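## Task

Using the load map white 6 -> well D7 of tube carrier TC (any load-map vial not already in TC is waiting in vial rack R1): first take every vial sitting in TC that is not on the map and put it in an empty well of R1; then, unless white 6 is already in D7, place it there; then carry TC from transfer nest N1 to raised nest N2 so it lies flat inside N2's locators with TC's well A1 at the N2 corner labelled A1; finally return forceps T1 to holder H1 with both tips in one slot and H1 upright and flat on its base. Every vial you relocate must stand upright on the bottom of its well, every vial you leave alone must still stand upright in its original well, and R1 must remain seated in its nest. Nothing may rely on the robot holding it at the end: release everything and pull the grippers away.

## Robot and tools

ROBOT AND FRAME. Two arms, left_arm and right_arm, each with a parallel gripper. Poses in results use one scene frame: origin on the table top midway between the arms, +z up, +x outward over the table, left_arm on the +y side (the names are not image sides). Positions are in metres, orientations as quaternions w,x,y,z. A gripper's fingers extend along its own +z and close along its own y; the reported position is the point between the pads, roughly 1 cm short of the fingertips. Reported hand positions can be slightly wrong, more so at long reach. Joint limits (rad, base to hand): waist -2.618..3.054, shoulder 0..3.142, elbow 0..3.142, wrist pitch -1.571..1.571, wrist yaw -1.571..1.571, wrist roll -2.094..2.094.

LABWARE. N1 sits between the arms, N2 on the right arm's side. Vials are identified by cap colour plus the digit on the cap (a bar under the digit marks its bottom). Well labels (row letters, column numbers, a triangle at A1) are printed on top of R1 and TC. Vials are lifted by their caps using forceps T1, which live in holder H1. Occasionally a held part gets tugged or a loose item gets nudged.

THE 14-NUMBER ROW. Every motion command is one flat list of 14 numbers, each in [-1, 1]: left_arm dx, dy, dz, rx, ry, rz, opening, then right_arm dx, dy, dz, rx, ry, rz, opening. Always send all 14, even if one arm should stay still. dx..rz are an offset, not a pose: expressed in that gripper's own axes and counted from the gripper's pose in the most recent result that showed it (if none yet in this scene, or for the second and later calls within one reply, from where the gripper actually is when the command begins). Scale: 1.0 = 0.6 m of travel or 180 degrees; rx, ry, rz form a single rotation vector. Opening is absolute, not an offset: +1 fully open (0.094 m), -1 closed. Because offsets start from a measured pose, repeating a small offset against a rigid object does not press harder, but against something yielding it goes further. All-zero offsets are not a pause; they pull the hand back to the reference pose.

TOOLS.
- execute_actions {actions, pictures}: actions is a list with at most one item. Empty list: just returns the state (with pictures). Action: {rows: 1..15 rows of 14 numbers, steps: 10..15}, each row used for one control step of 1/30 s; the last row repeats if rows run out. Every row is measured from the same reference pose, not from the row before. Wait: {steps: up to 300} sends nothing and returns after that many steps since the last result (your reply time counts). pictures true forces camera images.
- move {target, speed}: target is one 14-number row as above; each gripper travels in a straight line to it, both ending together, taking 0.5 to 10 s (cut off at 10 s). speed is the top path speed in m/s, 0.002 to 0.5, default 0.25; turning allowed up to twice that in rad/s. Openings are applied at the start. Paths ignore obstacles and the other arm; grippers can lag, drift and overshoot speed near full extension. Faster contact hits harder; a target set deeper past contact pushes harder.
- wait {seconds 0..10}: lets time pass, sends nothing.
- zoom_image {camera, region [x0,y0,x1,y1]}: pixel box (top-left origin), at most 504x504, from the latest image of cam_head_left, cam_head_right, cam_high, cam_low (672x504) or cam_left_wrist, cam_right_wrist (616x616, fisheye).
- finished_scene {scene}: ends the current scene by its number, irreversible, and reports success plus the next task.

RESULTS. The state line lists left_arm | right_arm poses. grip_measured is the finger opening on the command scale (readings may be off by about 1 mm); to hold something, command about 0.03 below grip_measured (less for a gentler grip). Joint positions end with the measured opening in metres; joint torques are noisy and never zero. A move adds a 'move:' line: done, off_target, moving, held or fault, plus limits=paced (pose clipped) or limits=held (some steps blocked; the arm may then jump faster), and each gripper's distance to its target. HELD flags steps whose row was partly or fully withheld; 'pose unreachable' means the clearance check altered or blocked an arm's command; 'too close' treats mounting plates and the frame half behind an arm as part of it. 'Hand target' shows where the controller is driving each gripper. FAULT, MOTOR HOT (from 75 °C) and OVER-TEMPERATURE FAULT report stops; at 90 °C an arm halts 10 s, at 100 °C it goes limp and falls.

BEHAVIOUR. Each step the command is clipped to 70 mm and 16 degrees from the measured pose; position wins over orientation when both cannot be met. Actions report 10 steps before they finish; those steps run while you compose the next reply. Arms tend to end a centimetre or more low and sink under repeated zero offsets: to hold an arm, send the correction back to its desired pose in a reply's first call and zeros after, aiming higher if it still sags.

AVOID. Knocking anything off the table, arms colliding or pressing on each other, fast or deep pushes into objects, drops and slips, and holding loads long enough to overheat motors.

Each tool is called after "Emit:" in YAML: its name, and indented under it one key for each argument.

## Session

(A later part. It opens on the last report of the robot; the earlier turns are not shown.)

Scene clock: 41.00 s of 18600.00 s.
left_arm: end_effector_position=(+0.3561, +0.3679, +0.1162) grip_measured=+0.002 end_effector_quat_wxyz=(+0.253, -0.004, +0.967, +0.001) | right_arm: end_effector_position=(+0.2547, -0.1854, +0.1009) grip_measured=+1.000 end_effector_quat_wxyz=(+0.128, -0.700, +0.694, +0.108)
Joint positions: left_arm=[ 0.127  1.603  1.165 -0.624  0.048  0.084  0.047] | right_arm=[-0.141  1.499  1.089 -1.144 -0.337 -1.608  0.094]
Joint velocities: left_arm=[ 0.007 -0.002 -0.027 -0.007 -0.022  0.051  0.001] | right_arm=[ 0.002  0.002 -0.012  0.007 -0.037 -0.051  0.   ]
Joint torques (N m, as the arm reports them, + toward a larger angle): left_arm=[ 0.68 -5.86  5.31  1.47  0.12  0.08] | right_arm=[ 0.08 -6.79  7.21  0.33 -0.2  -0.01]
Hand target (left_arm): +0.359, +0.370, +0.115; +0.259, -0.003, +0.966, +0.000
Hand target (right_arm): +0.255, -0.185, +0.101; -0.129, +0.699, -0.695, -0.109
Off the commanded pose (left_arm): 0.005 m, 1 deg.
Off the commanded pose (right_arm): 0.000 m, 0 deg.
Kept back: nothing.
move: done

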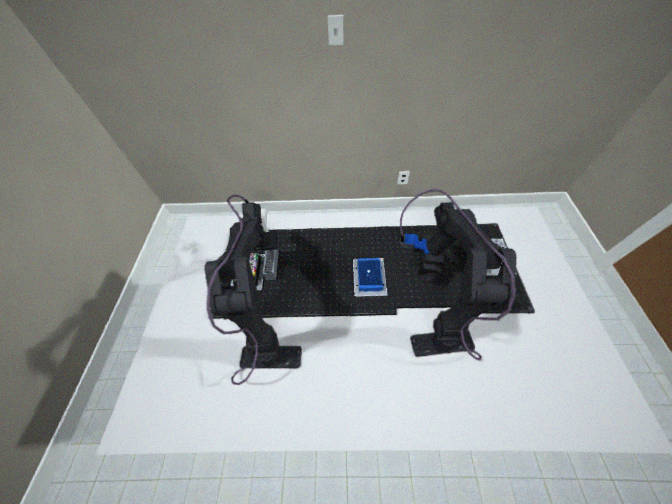

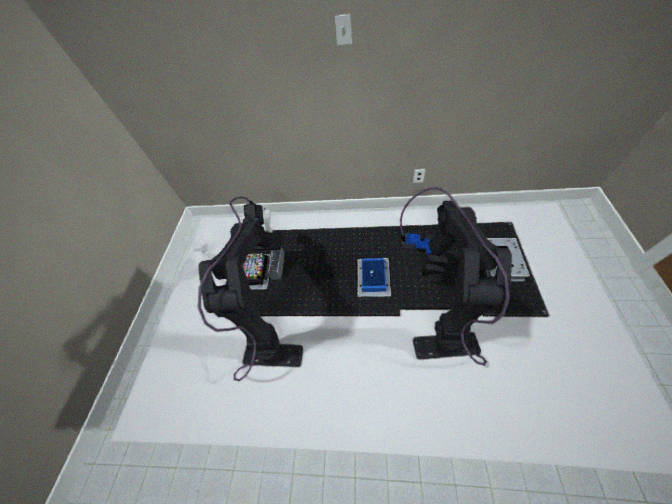

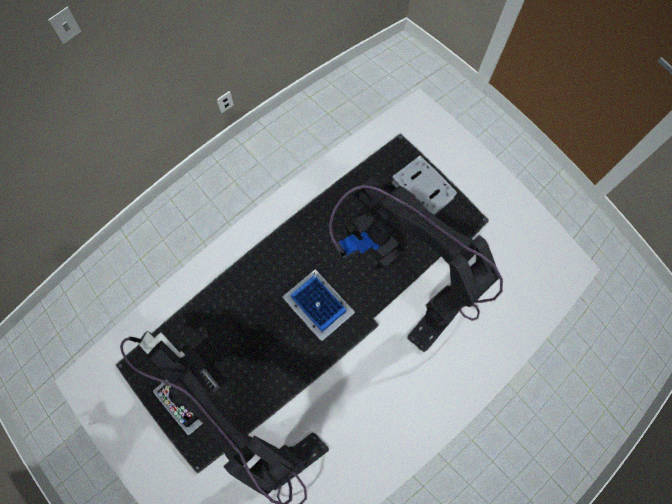

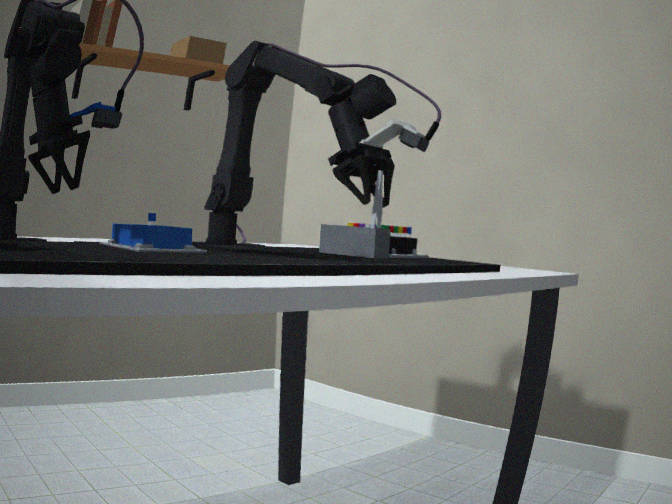

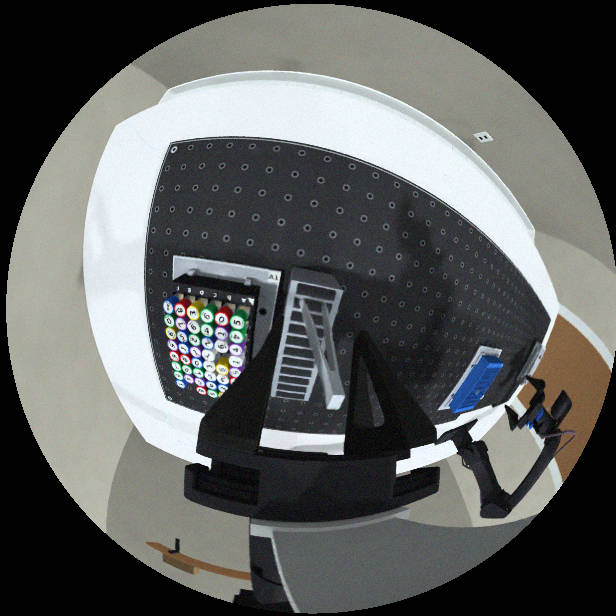

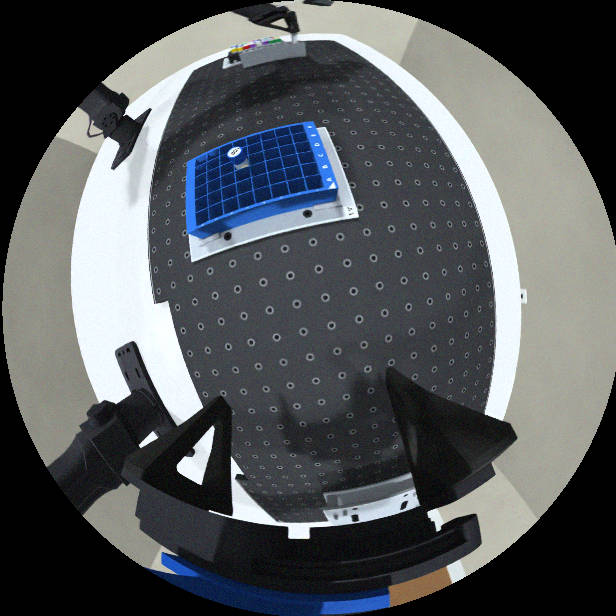

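Emit:
move:
  target: [0.0105, 0.005, 0.019, 0, -0.015, 0, -0.55, 0, 0, 0, 0, 0, 0, 1]
  speed: 0.04

Emit:
zoom_image:
  camera: "cam_left_wrist"
  region: [250, 265, 410, 465]

Emit:
zoom_image:
  camera: "cam_low"
  region: [310, 110, 450, 270]

Scene clock: 46.40 s of 18600.00 s.
left_arm: end_effector_position=(+0.3536, +0.3690, +0.0967) grip_measured=-0.548 end_effector_quat_wxyz=(+0.259, -0.006, +0.966, +0.002) | right_arm: end_effector_position=(+0.2547, -0.1856, +0.1009) grip_measured=+1.000 end_effector_quat_wxyz=(+0.128, -0.700, +0.694, +0.108)
Joint positions: left_arm=[ 0.131  1.603  1.079 -0.525  0.048  0.084  0.021] | right_arm=[-0.141  1.499  1.089 -1.144 -0.336 -1.608  0.094]
Joint velocities: left_arm=[ 0.007 -0.002 -0.002  0.051 -0.007 -0.037 -0.001] | right_arm=[ 0.012  0.002 -0.002  0.007 -0.022  0.007  0.   ]
Joint torques (N m, as the arm reports them, + toward a larger angle): left_arm=[ 0.68 -7.45  5.03  1.47  0.16  0.08] | right_arm=[ 0.07 -6.76  7.19  0.33 -0.17 -0.02]
Hand target (left_arm): +0.356, +0.371, +0.103; +0.275, -0.005, +0.961, +0.001
Hand target (right_arm): +0.255, -0.185, +0.101; -0.128, +0.700, -0.694, -0.108
Off the commanded pose (left_arm): 0.007 m, 2 deg.
Off the commanded pose (right_arm): 0.000 m, 0 deg.
Kept back: nothing.
After step 90, 1.33 s passed at rest.
move: done

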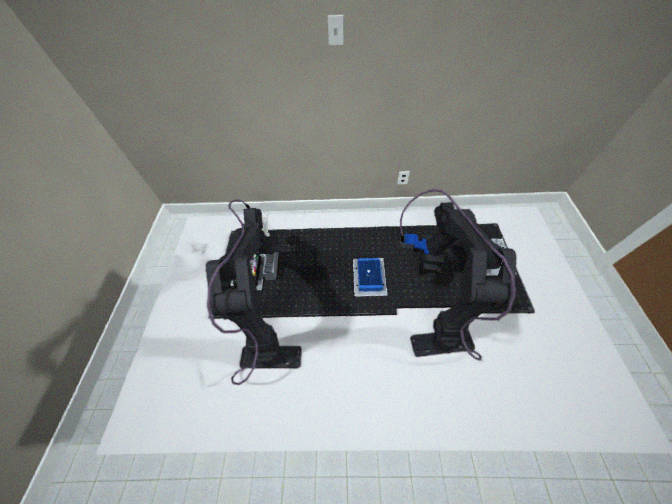

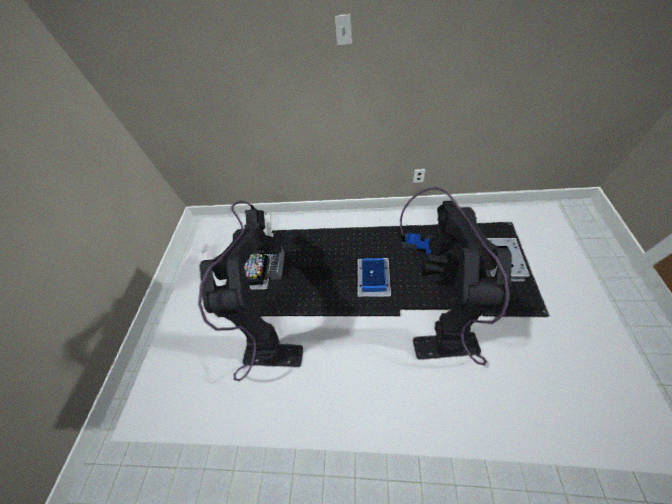

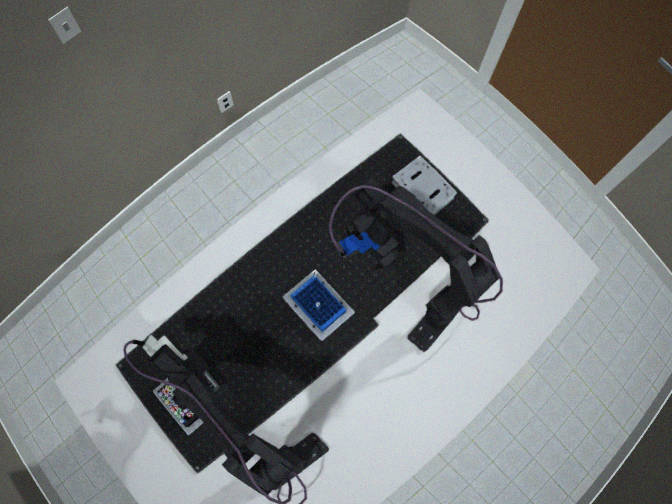

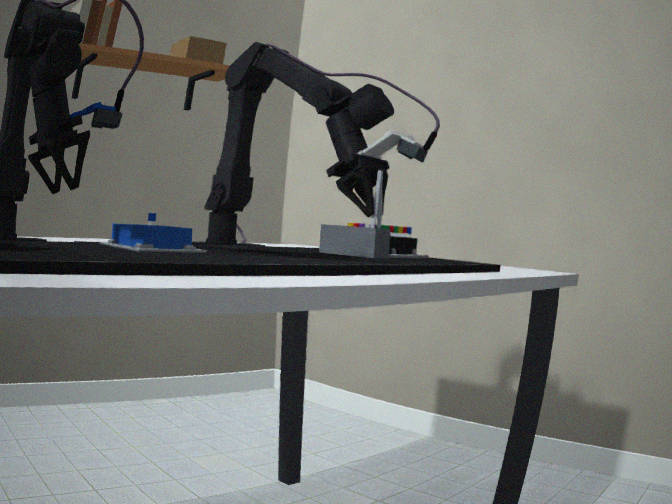

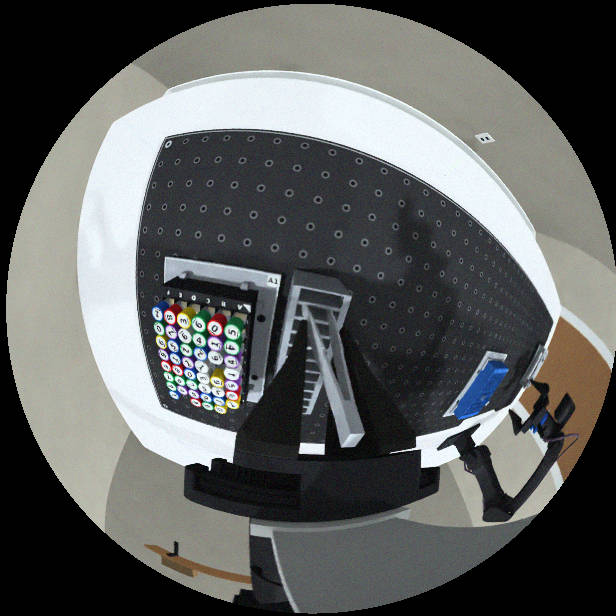

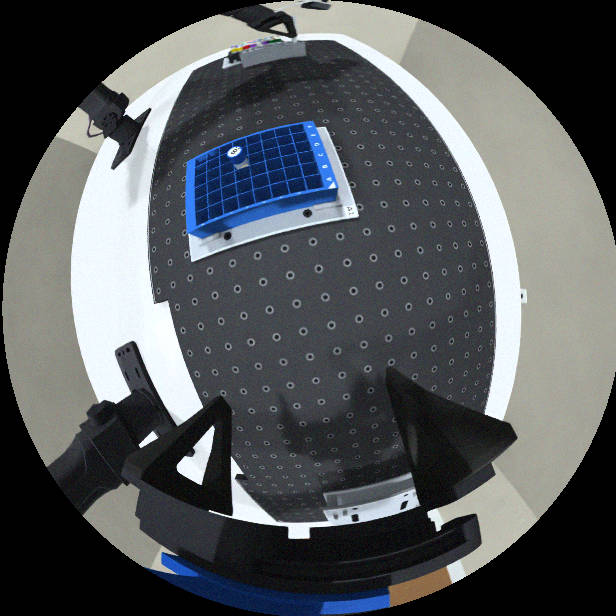

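Region (250, 265, 410, 465) of cam_left_wrist's 616x616 image, scaled by 2.520, with more detail than that image has; it fills the left 403 columns of this view, and the rest is white.

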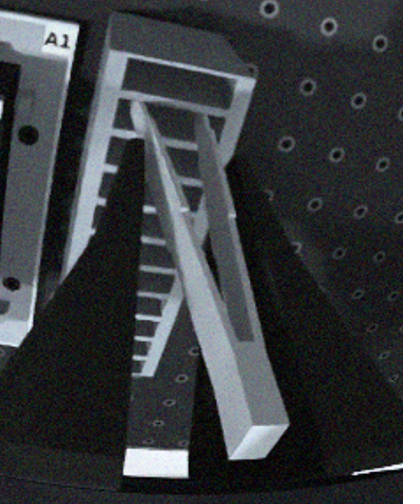

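Region (310, 110, 450, 270) of cam_low's 672x504 image, scaled by 3.150, with more detail than that image has; it fills the left 441 columns of this view, and the rest is white.

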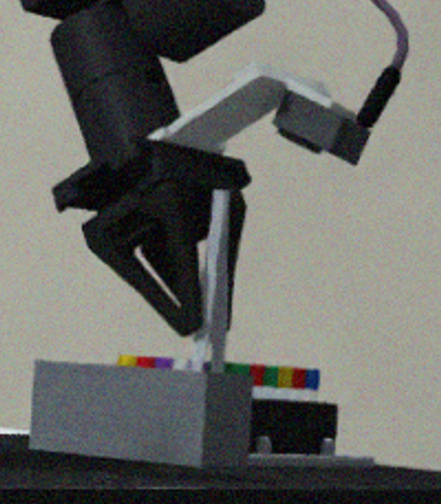

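Emit:
move:
  target: [-0.0162, 0.0017, -0.008, 0, -0.02, 0, -0.55, 0, 0, 0, 0, 0, 0, 1]
  speed: 0.03

Emit:
zoom_image:
  camera: "cam_left_wrist"
  region: [250, 265, 410, 465]

Emit:
zoom_image:
  camera: "cam_low"
  region: [310, 110, 450, 270]

Scene clock: 48.43 s of 18600.00 s.
left_arm: end_effector_position=(+0.3570, +0.3694, +0.0975) grip_measured=-0.548 end_effector_quat_wxyz=(+0.270, -0.006, +0.963, +0.003) | right_arm: end_effector_position=(+0.2547, -0.1857, +0.1008) grip_measured=+1.000 end_effector_quat_wxyz=(+0.128, -0.700, +0.694, +0.107)
Joint positions: left_arm=[ 0.131  1.599  1.066 -0.492  0.048  0.084  0.021] | right_arm=[-0.141  1.499  1.089 -1.144 -0.335 -1.608  0.094]
Joint velocities: left_arm=[-0.002 -0.017  0.012  0.022  0.037 -0.007 -0.   ] | right_arm=[-0.002  0.007  0.017 -0.095 -0.051 -0.007  0.   ]
Joint torques (N m, as the arm reports them, + toward a larger angle): left_arm=[ 0.44 -7.75  5.06  1.51  0.14 -0.01] | right_arm=[ 0.04 -6.82  7.26  0.34 -0.19 -0.02]
Hand target (left_arm): +0.360, +0.370, +0.106; +0.289, -0.006, +0.957, +0.002
Hand target (right_arm): +0.255, -0.186, +0.101; -0.128, +0.700, -0.694, -0.108
Off the commanded pose (left_arm): 0.009 m, 2 deg.
Off the commanded pose (right_arm): 0.000 m, 0 deg.
Kept back: nothing.
move: done

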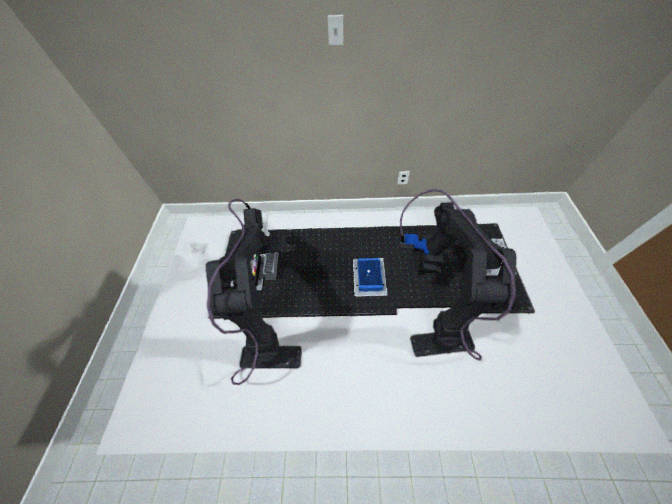

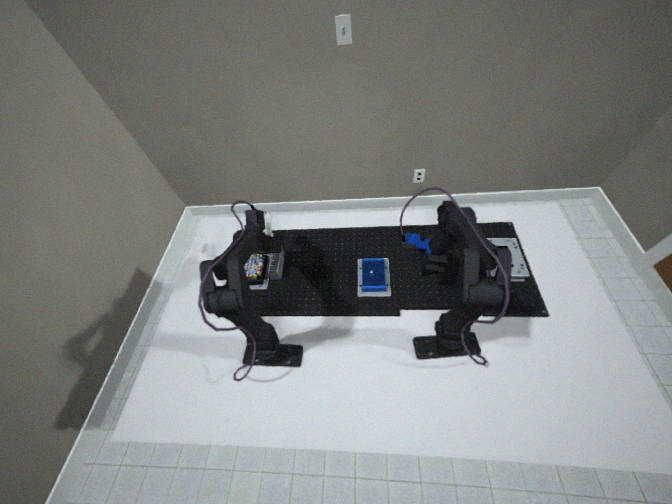

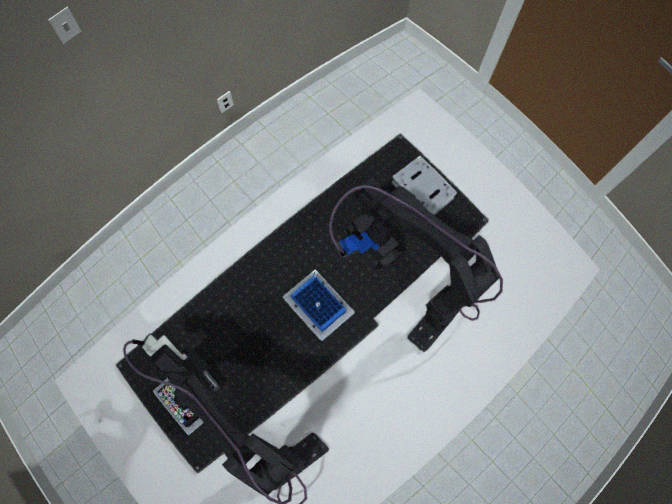

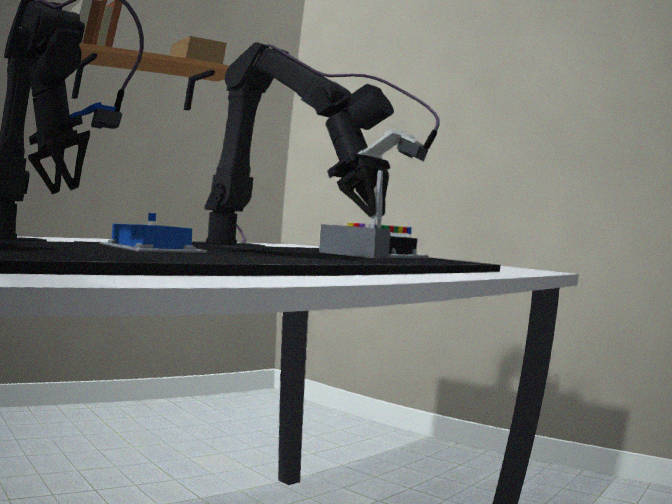

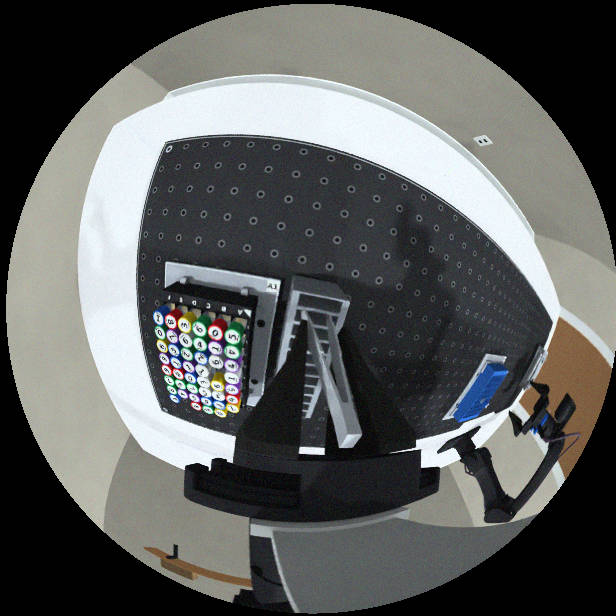

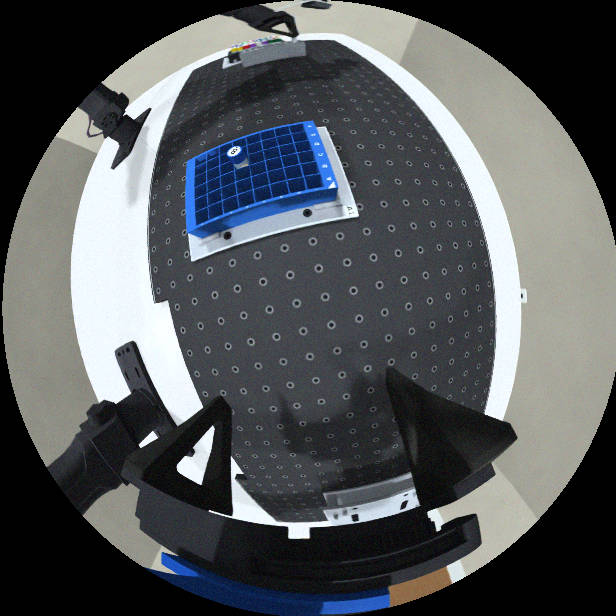

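Region (250, 265, 410, 465) of cam_left_wrist's 616x616 image, scaled by 2.520, with more detail than that image has; it fills the left 403 columns of this view, and the rest is white.

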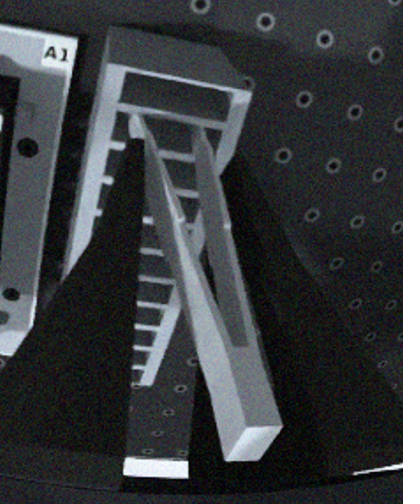

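Region (310, 110, 450, 270) of cam_low's 672x504 image, scaled by 3.150, with more detail than that image has; it fills the left 441 columns of this view, and the rest is white.

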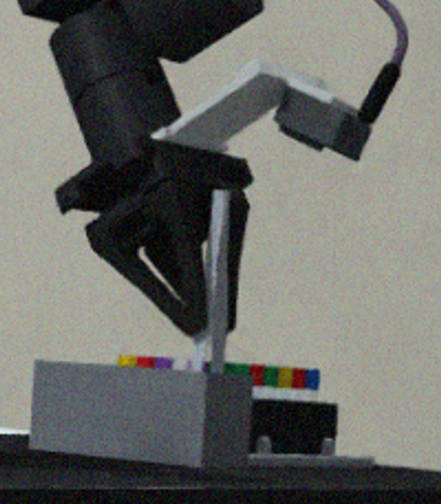

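Emit:
execute_actions:
  actions:
    - {"rows": [[-0.0117,0.001,-0.0095,0,-0.0125,0,-0.58,0,0,0,0,0,0,1],[-0.0117,0.001,-0.0095,0,-0.0125,0,-0.60,0,0,0,0,0,0,1],[-0.0117,0.001,-0.0095,0,-0.0125,0,-0.62,0,0,0,0,0,0,1],[-0.0117,0.001,-0.0095,0,-0.0125,0,-0.64,0,0,0,0,0,0,1],[-0.0117,0.001,-0.0095,0,-0.0125,0,-0.66,0,0,0,0,0,0,1],[-0.0117,0.001,-0.0095,0,-0.0125,0,-0.675,0,0,0,0,0,0,1],[-0.0117,0.001,-0.0095,0,-0.0125,0,-0.69,0,0,0,0,0,0,1],[-0.0117,0.001,-0.0095,0,-0.0125,0,-0.70,0,0,0,0,0,0,1],[-0.0117,0.001,-0.0095,0,-0.0125,0,-0.71,0,0,0,0,0,0,1],[-0.0117,0.001,-0.0095,0,-0.0125,0,-0.72,0,0,0,0,0,0,1],[-0.0117,0.001,-0.0095,0,-0.0125,0,-0.73,0,0,0,0,0,0,1],[-0.0117,0.001,-0.0095,0,-0.0125,0,-0.74,0,0,0,0,0,0,1],[-0.0117,0.001,-0.0095,0,-0.0125,0,-0.75,0,0,0,0,0,0,1],[-0.0117,0.001,-0.0095,0,-0.0125,0,-0.76,0,0,0,0,0,0,1],[-0.0117,0.001,-0.0095,0,-0.0125,0,-0.77,0,0,0,0,0,0,1]], "steps": 15}

Emit:
wait:
  seconds: 0.3

Emit:
zoom_image:
  camera: "cam_left_wrist"
  region: [250, 265, 410, 465]

Emit:
zoom_image:
  camera: "cam_low"
  region: [310, 110, 450, 270]

Scene clock: 50.63 s of 18600.00 s.
left_arm: end_effector_position=(+0.3576, +0.3694, +0.0978) grip_measured=-0.650 end_effector_quat_wxyz=(+0.272, -0.005, +0.962, +0.003) | right_arm: end_effector_position=(+0.2547, -0.1858, +0.1008) grip_measured=+1.000 end_effector_quat_wxyz=(+0.127, -0.700, +0.694, +0.107)
Joint positions: left_arm=[ 0.131  1.599  1.066 -0.489  0.048  0.084  0.016] | right_arm=[-0.141  1.499  1.089 -1.144 -0.334 -1.608  0.094]
Joint velocities: left_arm=[ 0.007  0.032  0.007 -0.051 -0.081  0.022 -0.018] | right_arm=[ 0.022  0.002 -0.007 -0.007 -0.022  0.007  0.   ]
Joint torques (N m, as the arm reports them, + toward a larger angle): left_arm=[ 0.21 -7.66  5.14  1.53  0.1  -0.01] | right_arm=[ 0.1  -6.78  7.2   0.32 -0.18 -0.04]
Steps of this call (steps 1 to 61: nothing new was sent; steps 62 to 66: the first 5 steps of this action). Readings (end_effector_position):
62: left_arm (+0.3576, +0.3694, +0.0978) | right_arm (+0.2547, -0.1858, +0.1008)
63: left_arm (+0.3576, +0.3694, +0.0978) | right_arm (+0.2547, -0.1858, +0.1008)
65: left_arm (+0.3576, +0.3694, +0.0978) | right_arm (+0.2547, -0.1858, +0.1008)
66: the state above

Scene clock: 51.27 s of 18600.00 s.
left_arm: end_effector_position=(+0.3577, +0.3695, +0.0979) grip_measured=-0.768 end_effector_quat_wxyz=(+0.272, -0.005, +0.962, +0.003) | right_arm: end_effector_position=(+0.2547, -0.1859, +0.1007) grip_measured=+1.000 end_effector_quat_wxyz=(+0.127, -0.700, +0.694, +0.107)
Joint positions: left_arm=[ 0.131  1.599  1.066 -0.489  0.048  0.084  0.011] | right_arm=[-0.141  1.499  1.089 -1.144 -0.334 -1.608  0.094]
Joint velocities: left_arm=[-0.012 -0.007  0.002 -0.007  0.022 -0.037  0.001] | right_arm=[-0.002  0.002 -0.012 -0.066  0.022  0.022  0.   ]
Joint torques (N m, as the arm reports them, + toward a larger angle): left_arm=[ 0.23 -7.62  5.23  1.51  0.1  -0.01] | right_arm=[ 0.03 -6.78  7.23  0.33 -0.19 -0.03]
Hand target (left_arm): +0.360, +0.370, +0.106; +0.289, -0.006, +0.957, +0.003
Hand target (right_arm): +0.255, -0.186, +0.101; -0.128, +0.700, -0.694, -0.107
Off the commanded pose (left_arm): 0.008 m, 2 deg.
Off the commanded pose (right_arm): 0.000 m, 0 deg.
Kept back: nothing.
Steps of this call (steps 1 to 10: the last 10 steps of your previous action; steps 11 to 19: nothing new was sent). Readings (end_effector_position):
1: left_arm (+0.3576, +0.3694, +0.0978) | right_arm (+0.2547, -0.1858, +0.1008)
2: left_arm (+0.3576, +0.3694, +0.0978) | right_arm (+0.2547, -0.1859, +0.1007)
4: left_arm (+0.3576, +0.3694, +0.0978) | right_arm (+0.2547, -0.1859, +0.1007)
8: left_arm (+0.3576, +0.3694, +0.0978) | right_arm (+0.2547, -0.1859, +0.1007)
19: the state above

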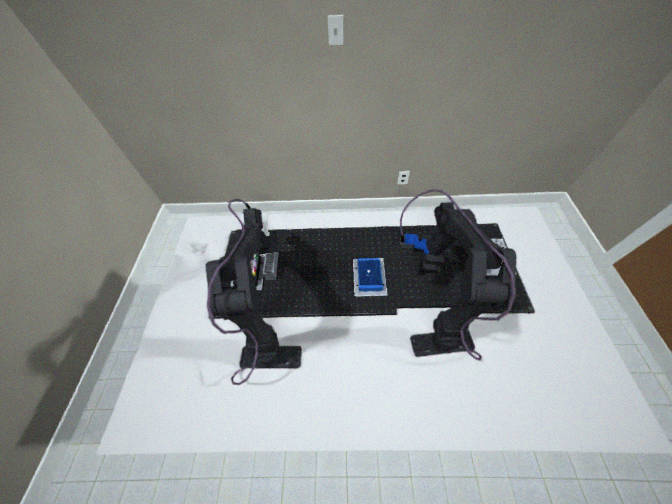

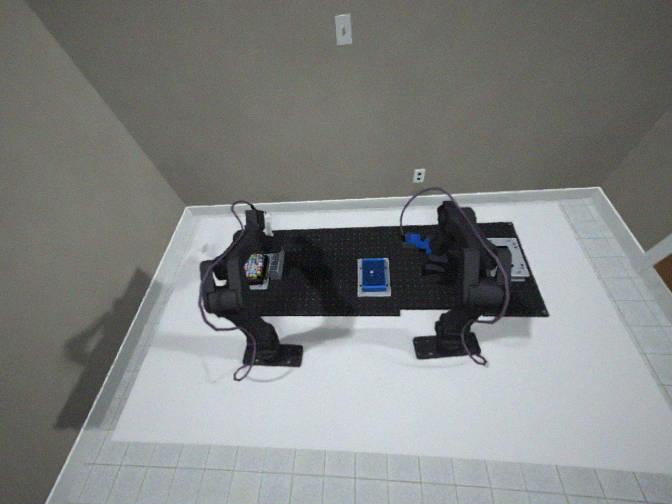

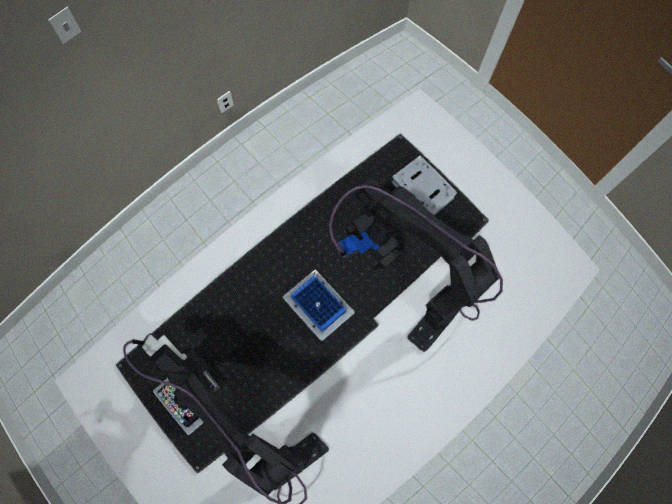

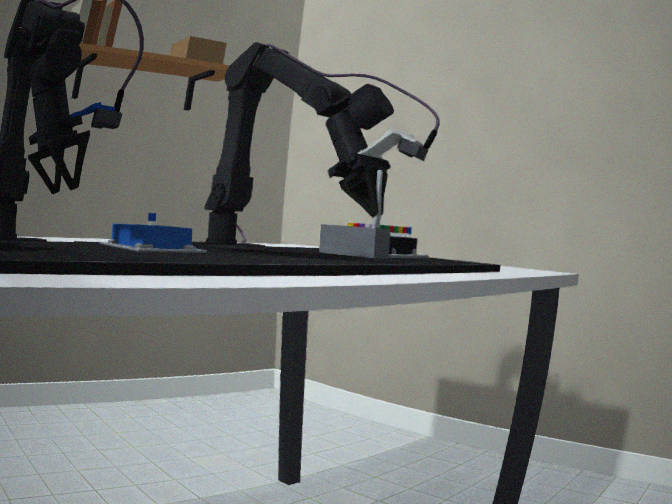

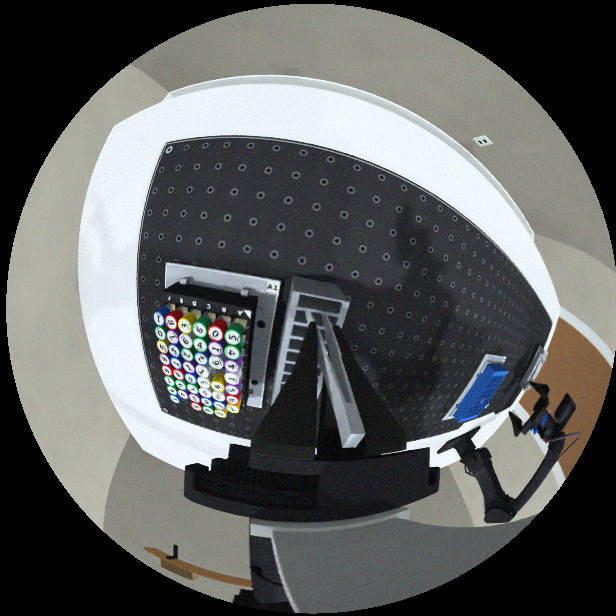

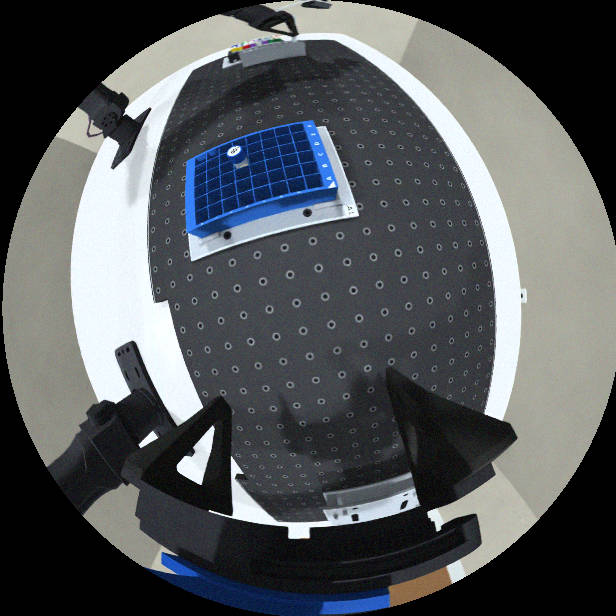

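Region (250, 265, 410, 465) of cam_left_wrist's 616x616 image, scaled by 2.520, with more detail than that image has; it fills the left 403 columns of this view, and the rest is white.

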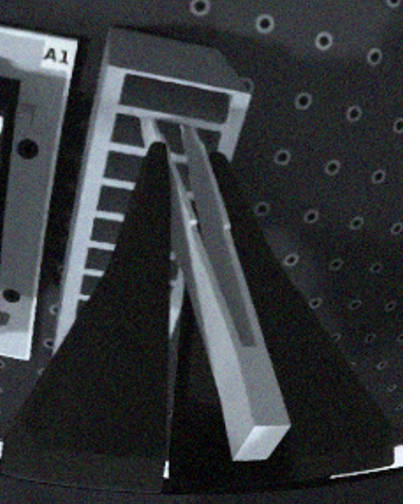

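Region (310, 110, 450, 270) of cam_low's 672x504 image, scaled by 3.150, with more detail than that image has; it fills the left 441 columns of this view, and the rest is white.

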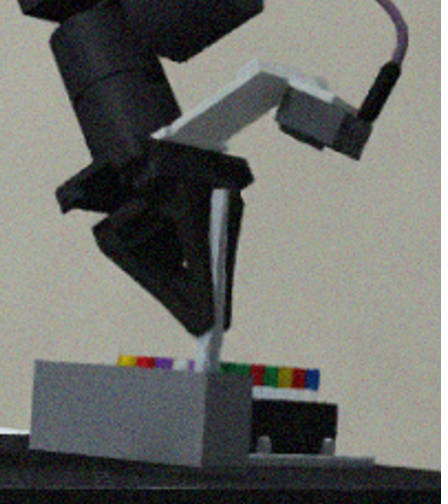

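Emit:
move:
  target: [-0.0708, 0.0003, -0.109, 0, -0.008, 0, -0.77, 0, 0, 0, 0, 0, 0, 1]
  speed: 0.04

Emit:
zoom_image:
  camera: "cam_left_wrist"
  region: [250, 245, 410, 465]

Emit:
zoom_image:
  camera: "cam_low"
  region: [310, 90, 450, 270]

Scene clock: 54.37 s of 18600.00 s.
left_arm: end_effector_position=(+0.3580, +0.3695, +0.1581) grip_measured=-0.768 end_effector_quat_wxyz=(+0.268, -0.006, +0.964, +0.003) | right_arm: end_effector_position=(+0.2547, -0.1861, +0.1007) grip_measured=+1.000 end_effector_quat_wxyz=(+0.127, -0.700, +0.695, +0.107)
Joint positions: left_arm=[ 0.131  1.568  1.282 -0.745  0.048  0.084  0.011] | right_arm=[-0.141  1.499  1.089 -1.144 -0.333 -1.608  0.094]
Joint velocities: left_arm=[-0.012 -0.017 -0.002  0.022 -0.007  0.022 -0.001] | right_arm=[-0.007  0.002  0.007 -0.051  0.007  0.007  0.   ]
Joint torques (N m, as the arm reports them, + toward a larger angle): left_arm=[ 0.36 -7.5   8.42  1.18  0.09  0.03] | right_arm=[ 0.04 -6.82  7.21  0.34 -0.17 -0.02]
Hand target (left_arm): +0.360, +0.371, +0.176; +0.284, -0.006, +0.959, +0.003
Hand target (right_arm): +0.255, -0.186, +0.101; -0.127, +0.700, -0.694, -0.107
Off the commanded pose (left_arm): 0.018 m, 2 deg.
Off the commanded pose (right_arm): 0.000 m, 0 deg.
Kept back: nothing.
move: off_target (left_arm)

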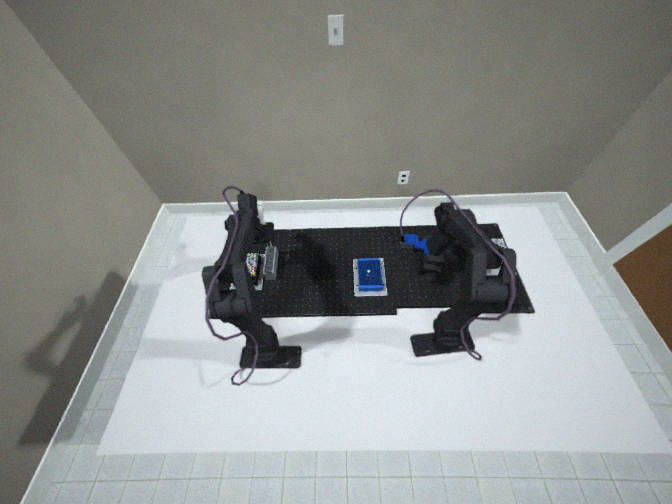

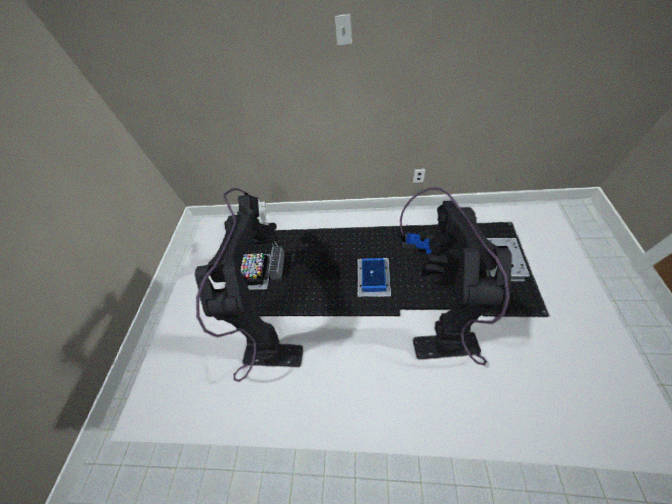

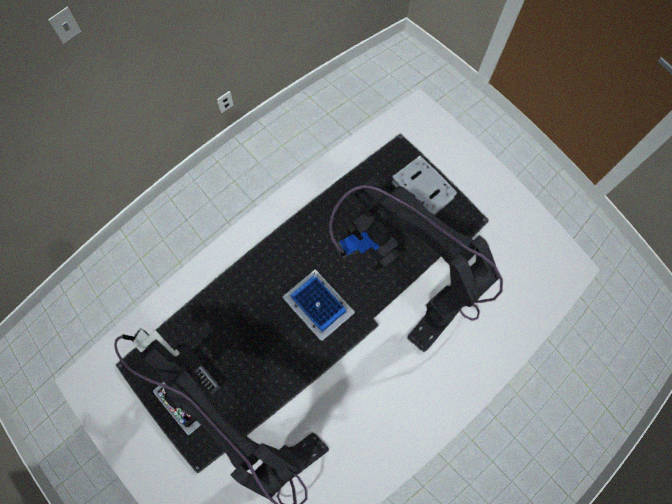

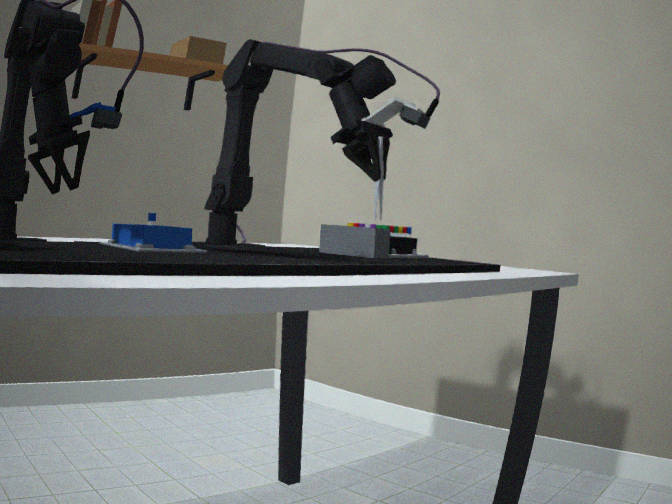

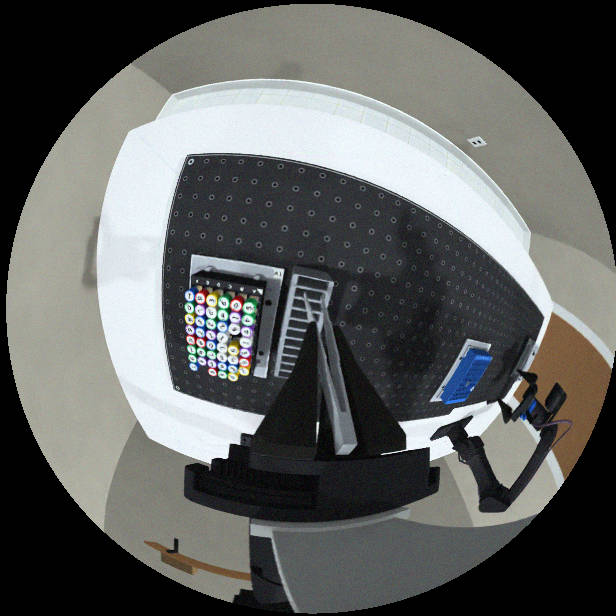

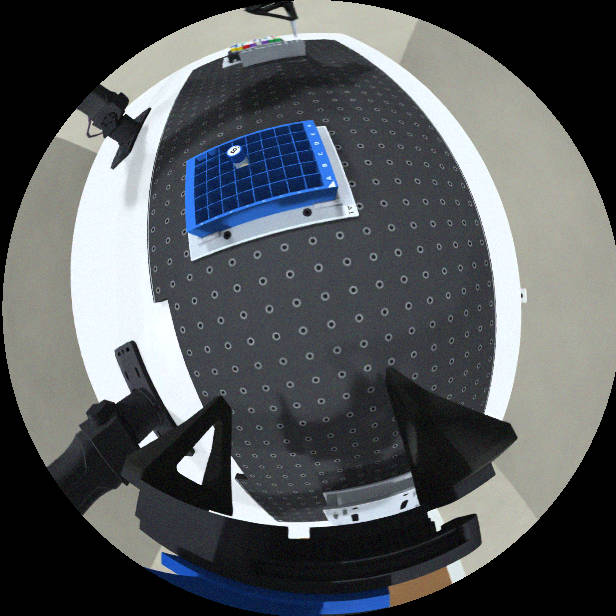

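Region (250, 245, 410, 465) of cam_left_wrist's 616x616 image, scaled by 2.291, with more detail than that image has; it fills the left 367 columns of this view, and the rest is white.

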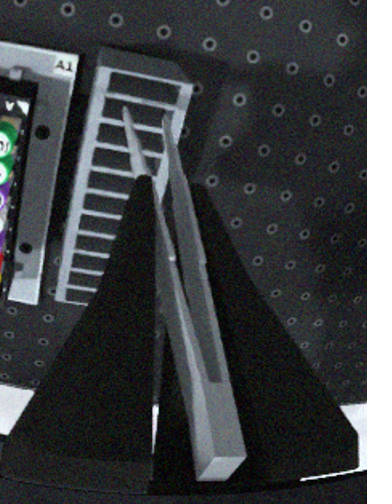

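Region (310, 90, 450, 270) of cam_low's 672x504 image, scaled by 2.800, with more detail than that image has.

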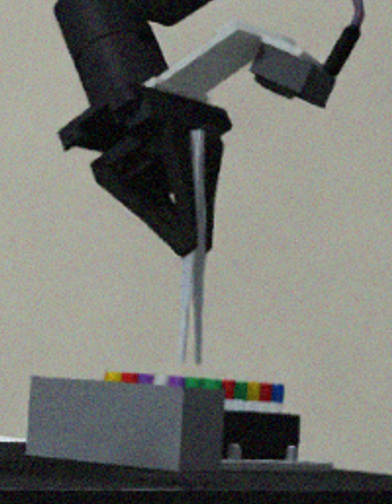

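Emit:
zoom_image:
  camera: "cam_left_wrist"
  region: [280, 265, 350, 335]

Emit:
zoom_image:
  camera: "cam_right_wrist"
  region: [240, 0, 330, 60]

Region (280, 265, 350, 335) of cam_left_wrist's 616x616 image, scaled by 7.200, with more detail than that image has.

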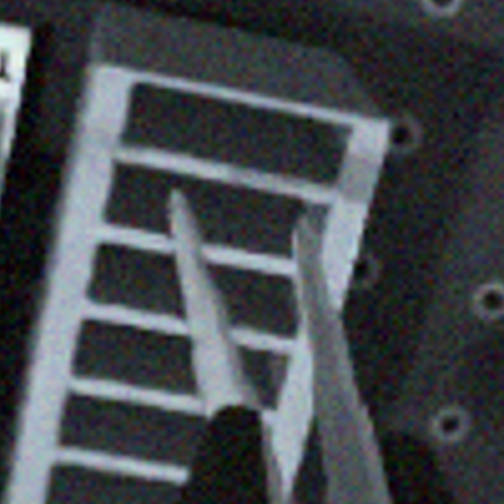

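Region (240, 0, 330, 60) of cam_right_wrist's 616x616 image, scaled by 5.600, with more detail than that image has.

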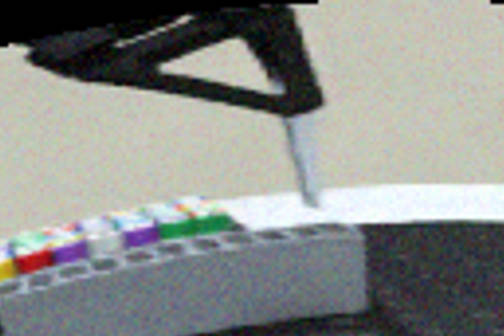

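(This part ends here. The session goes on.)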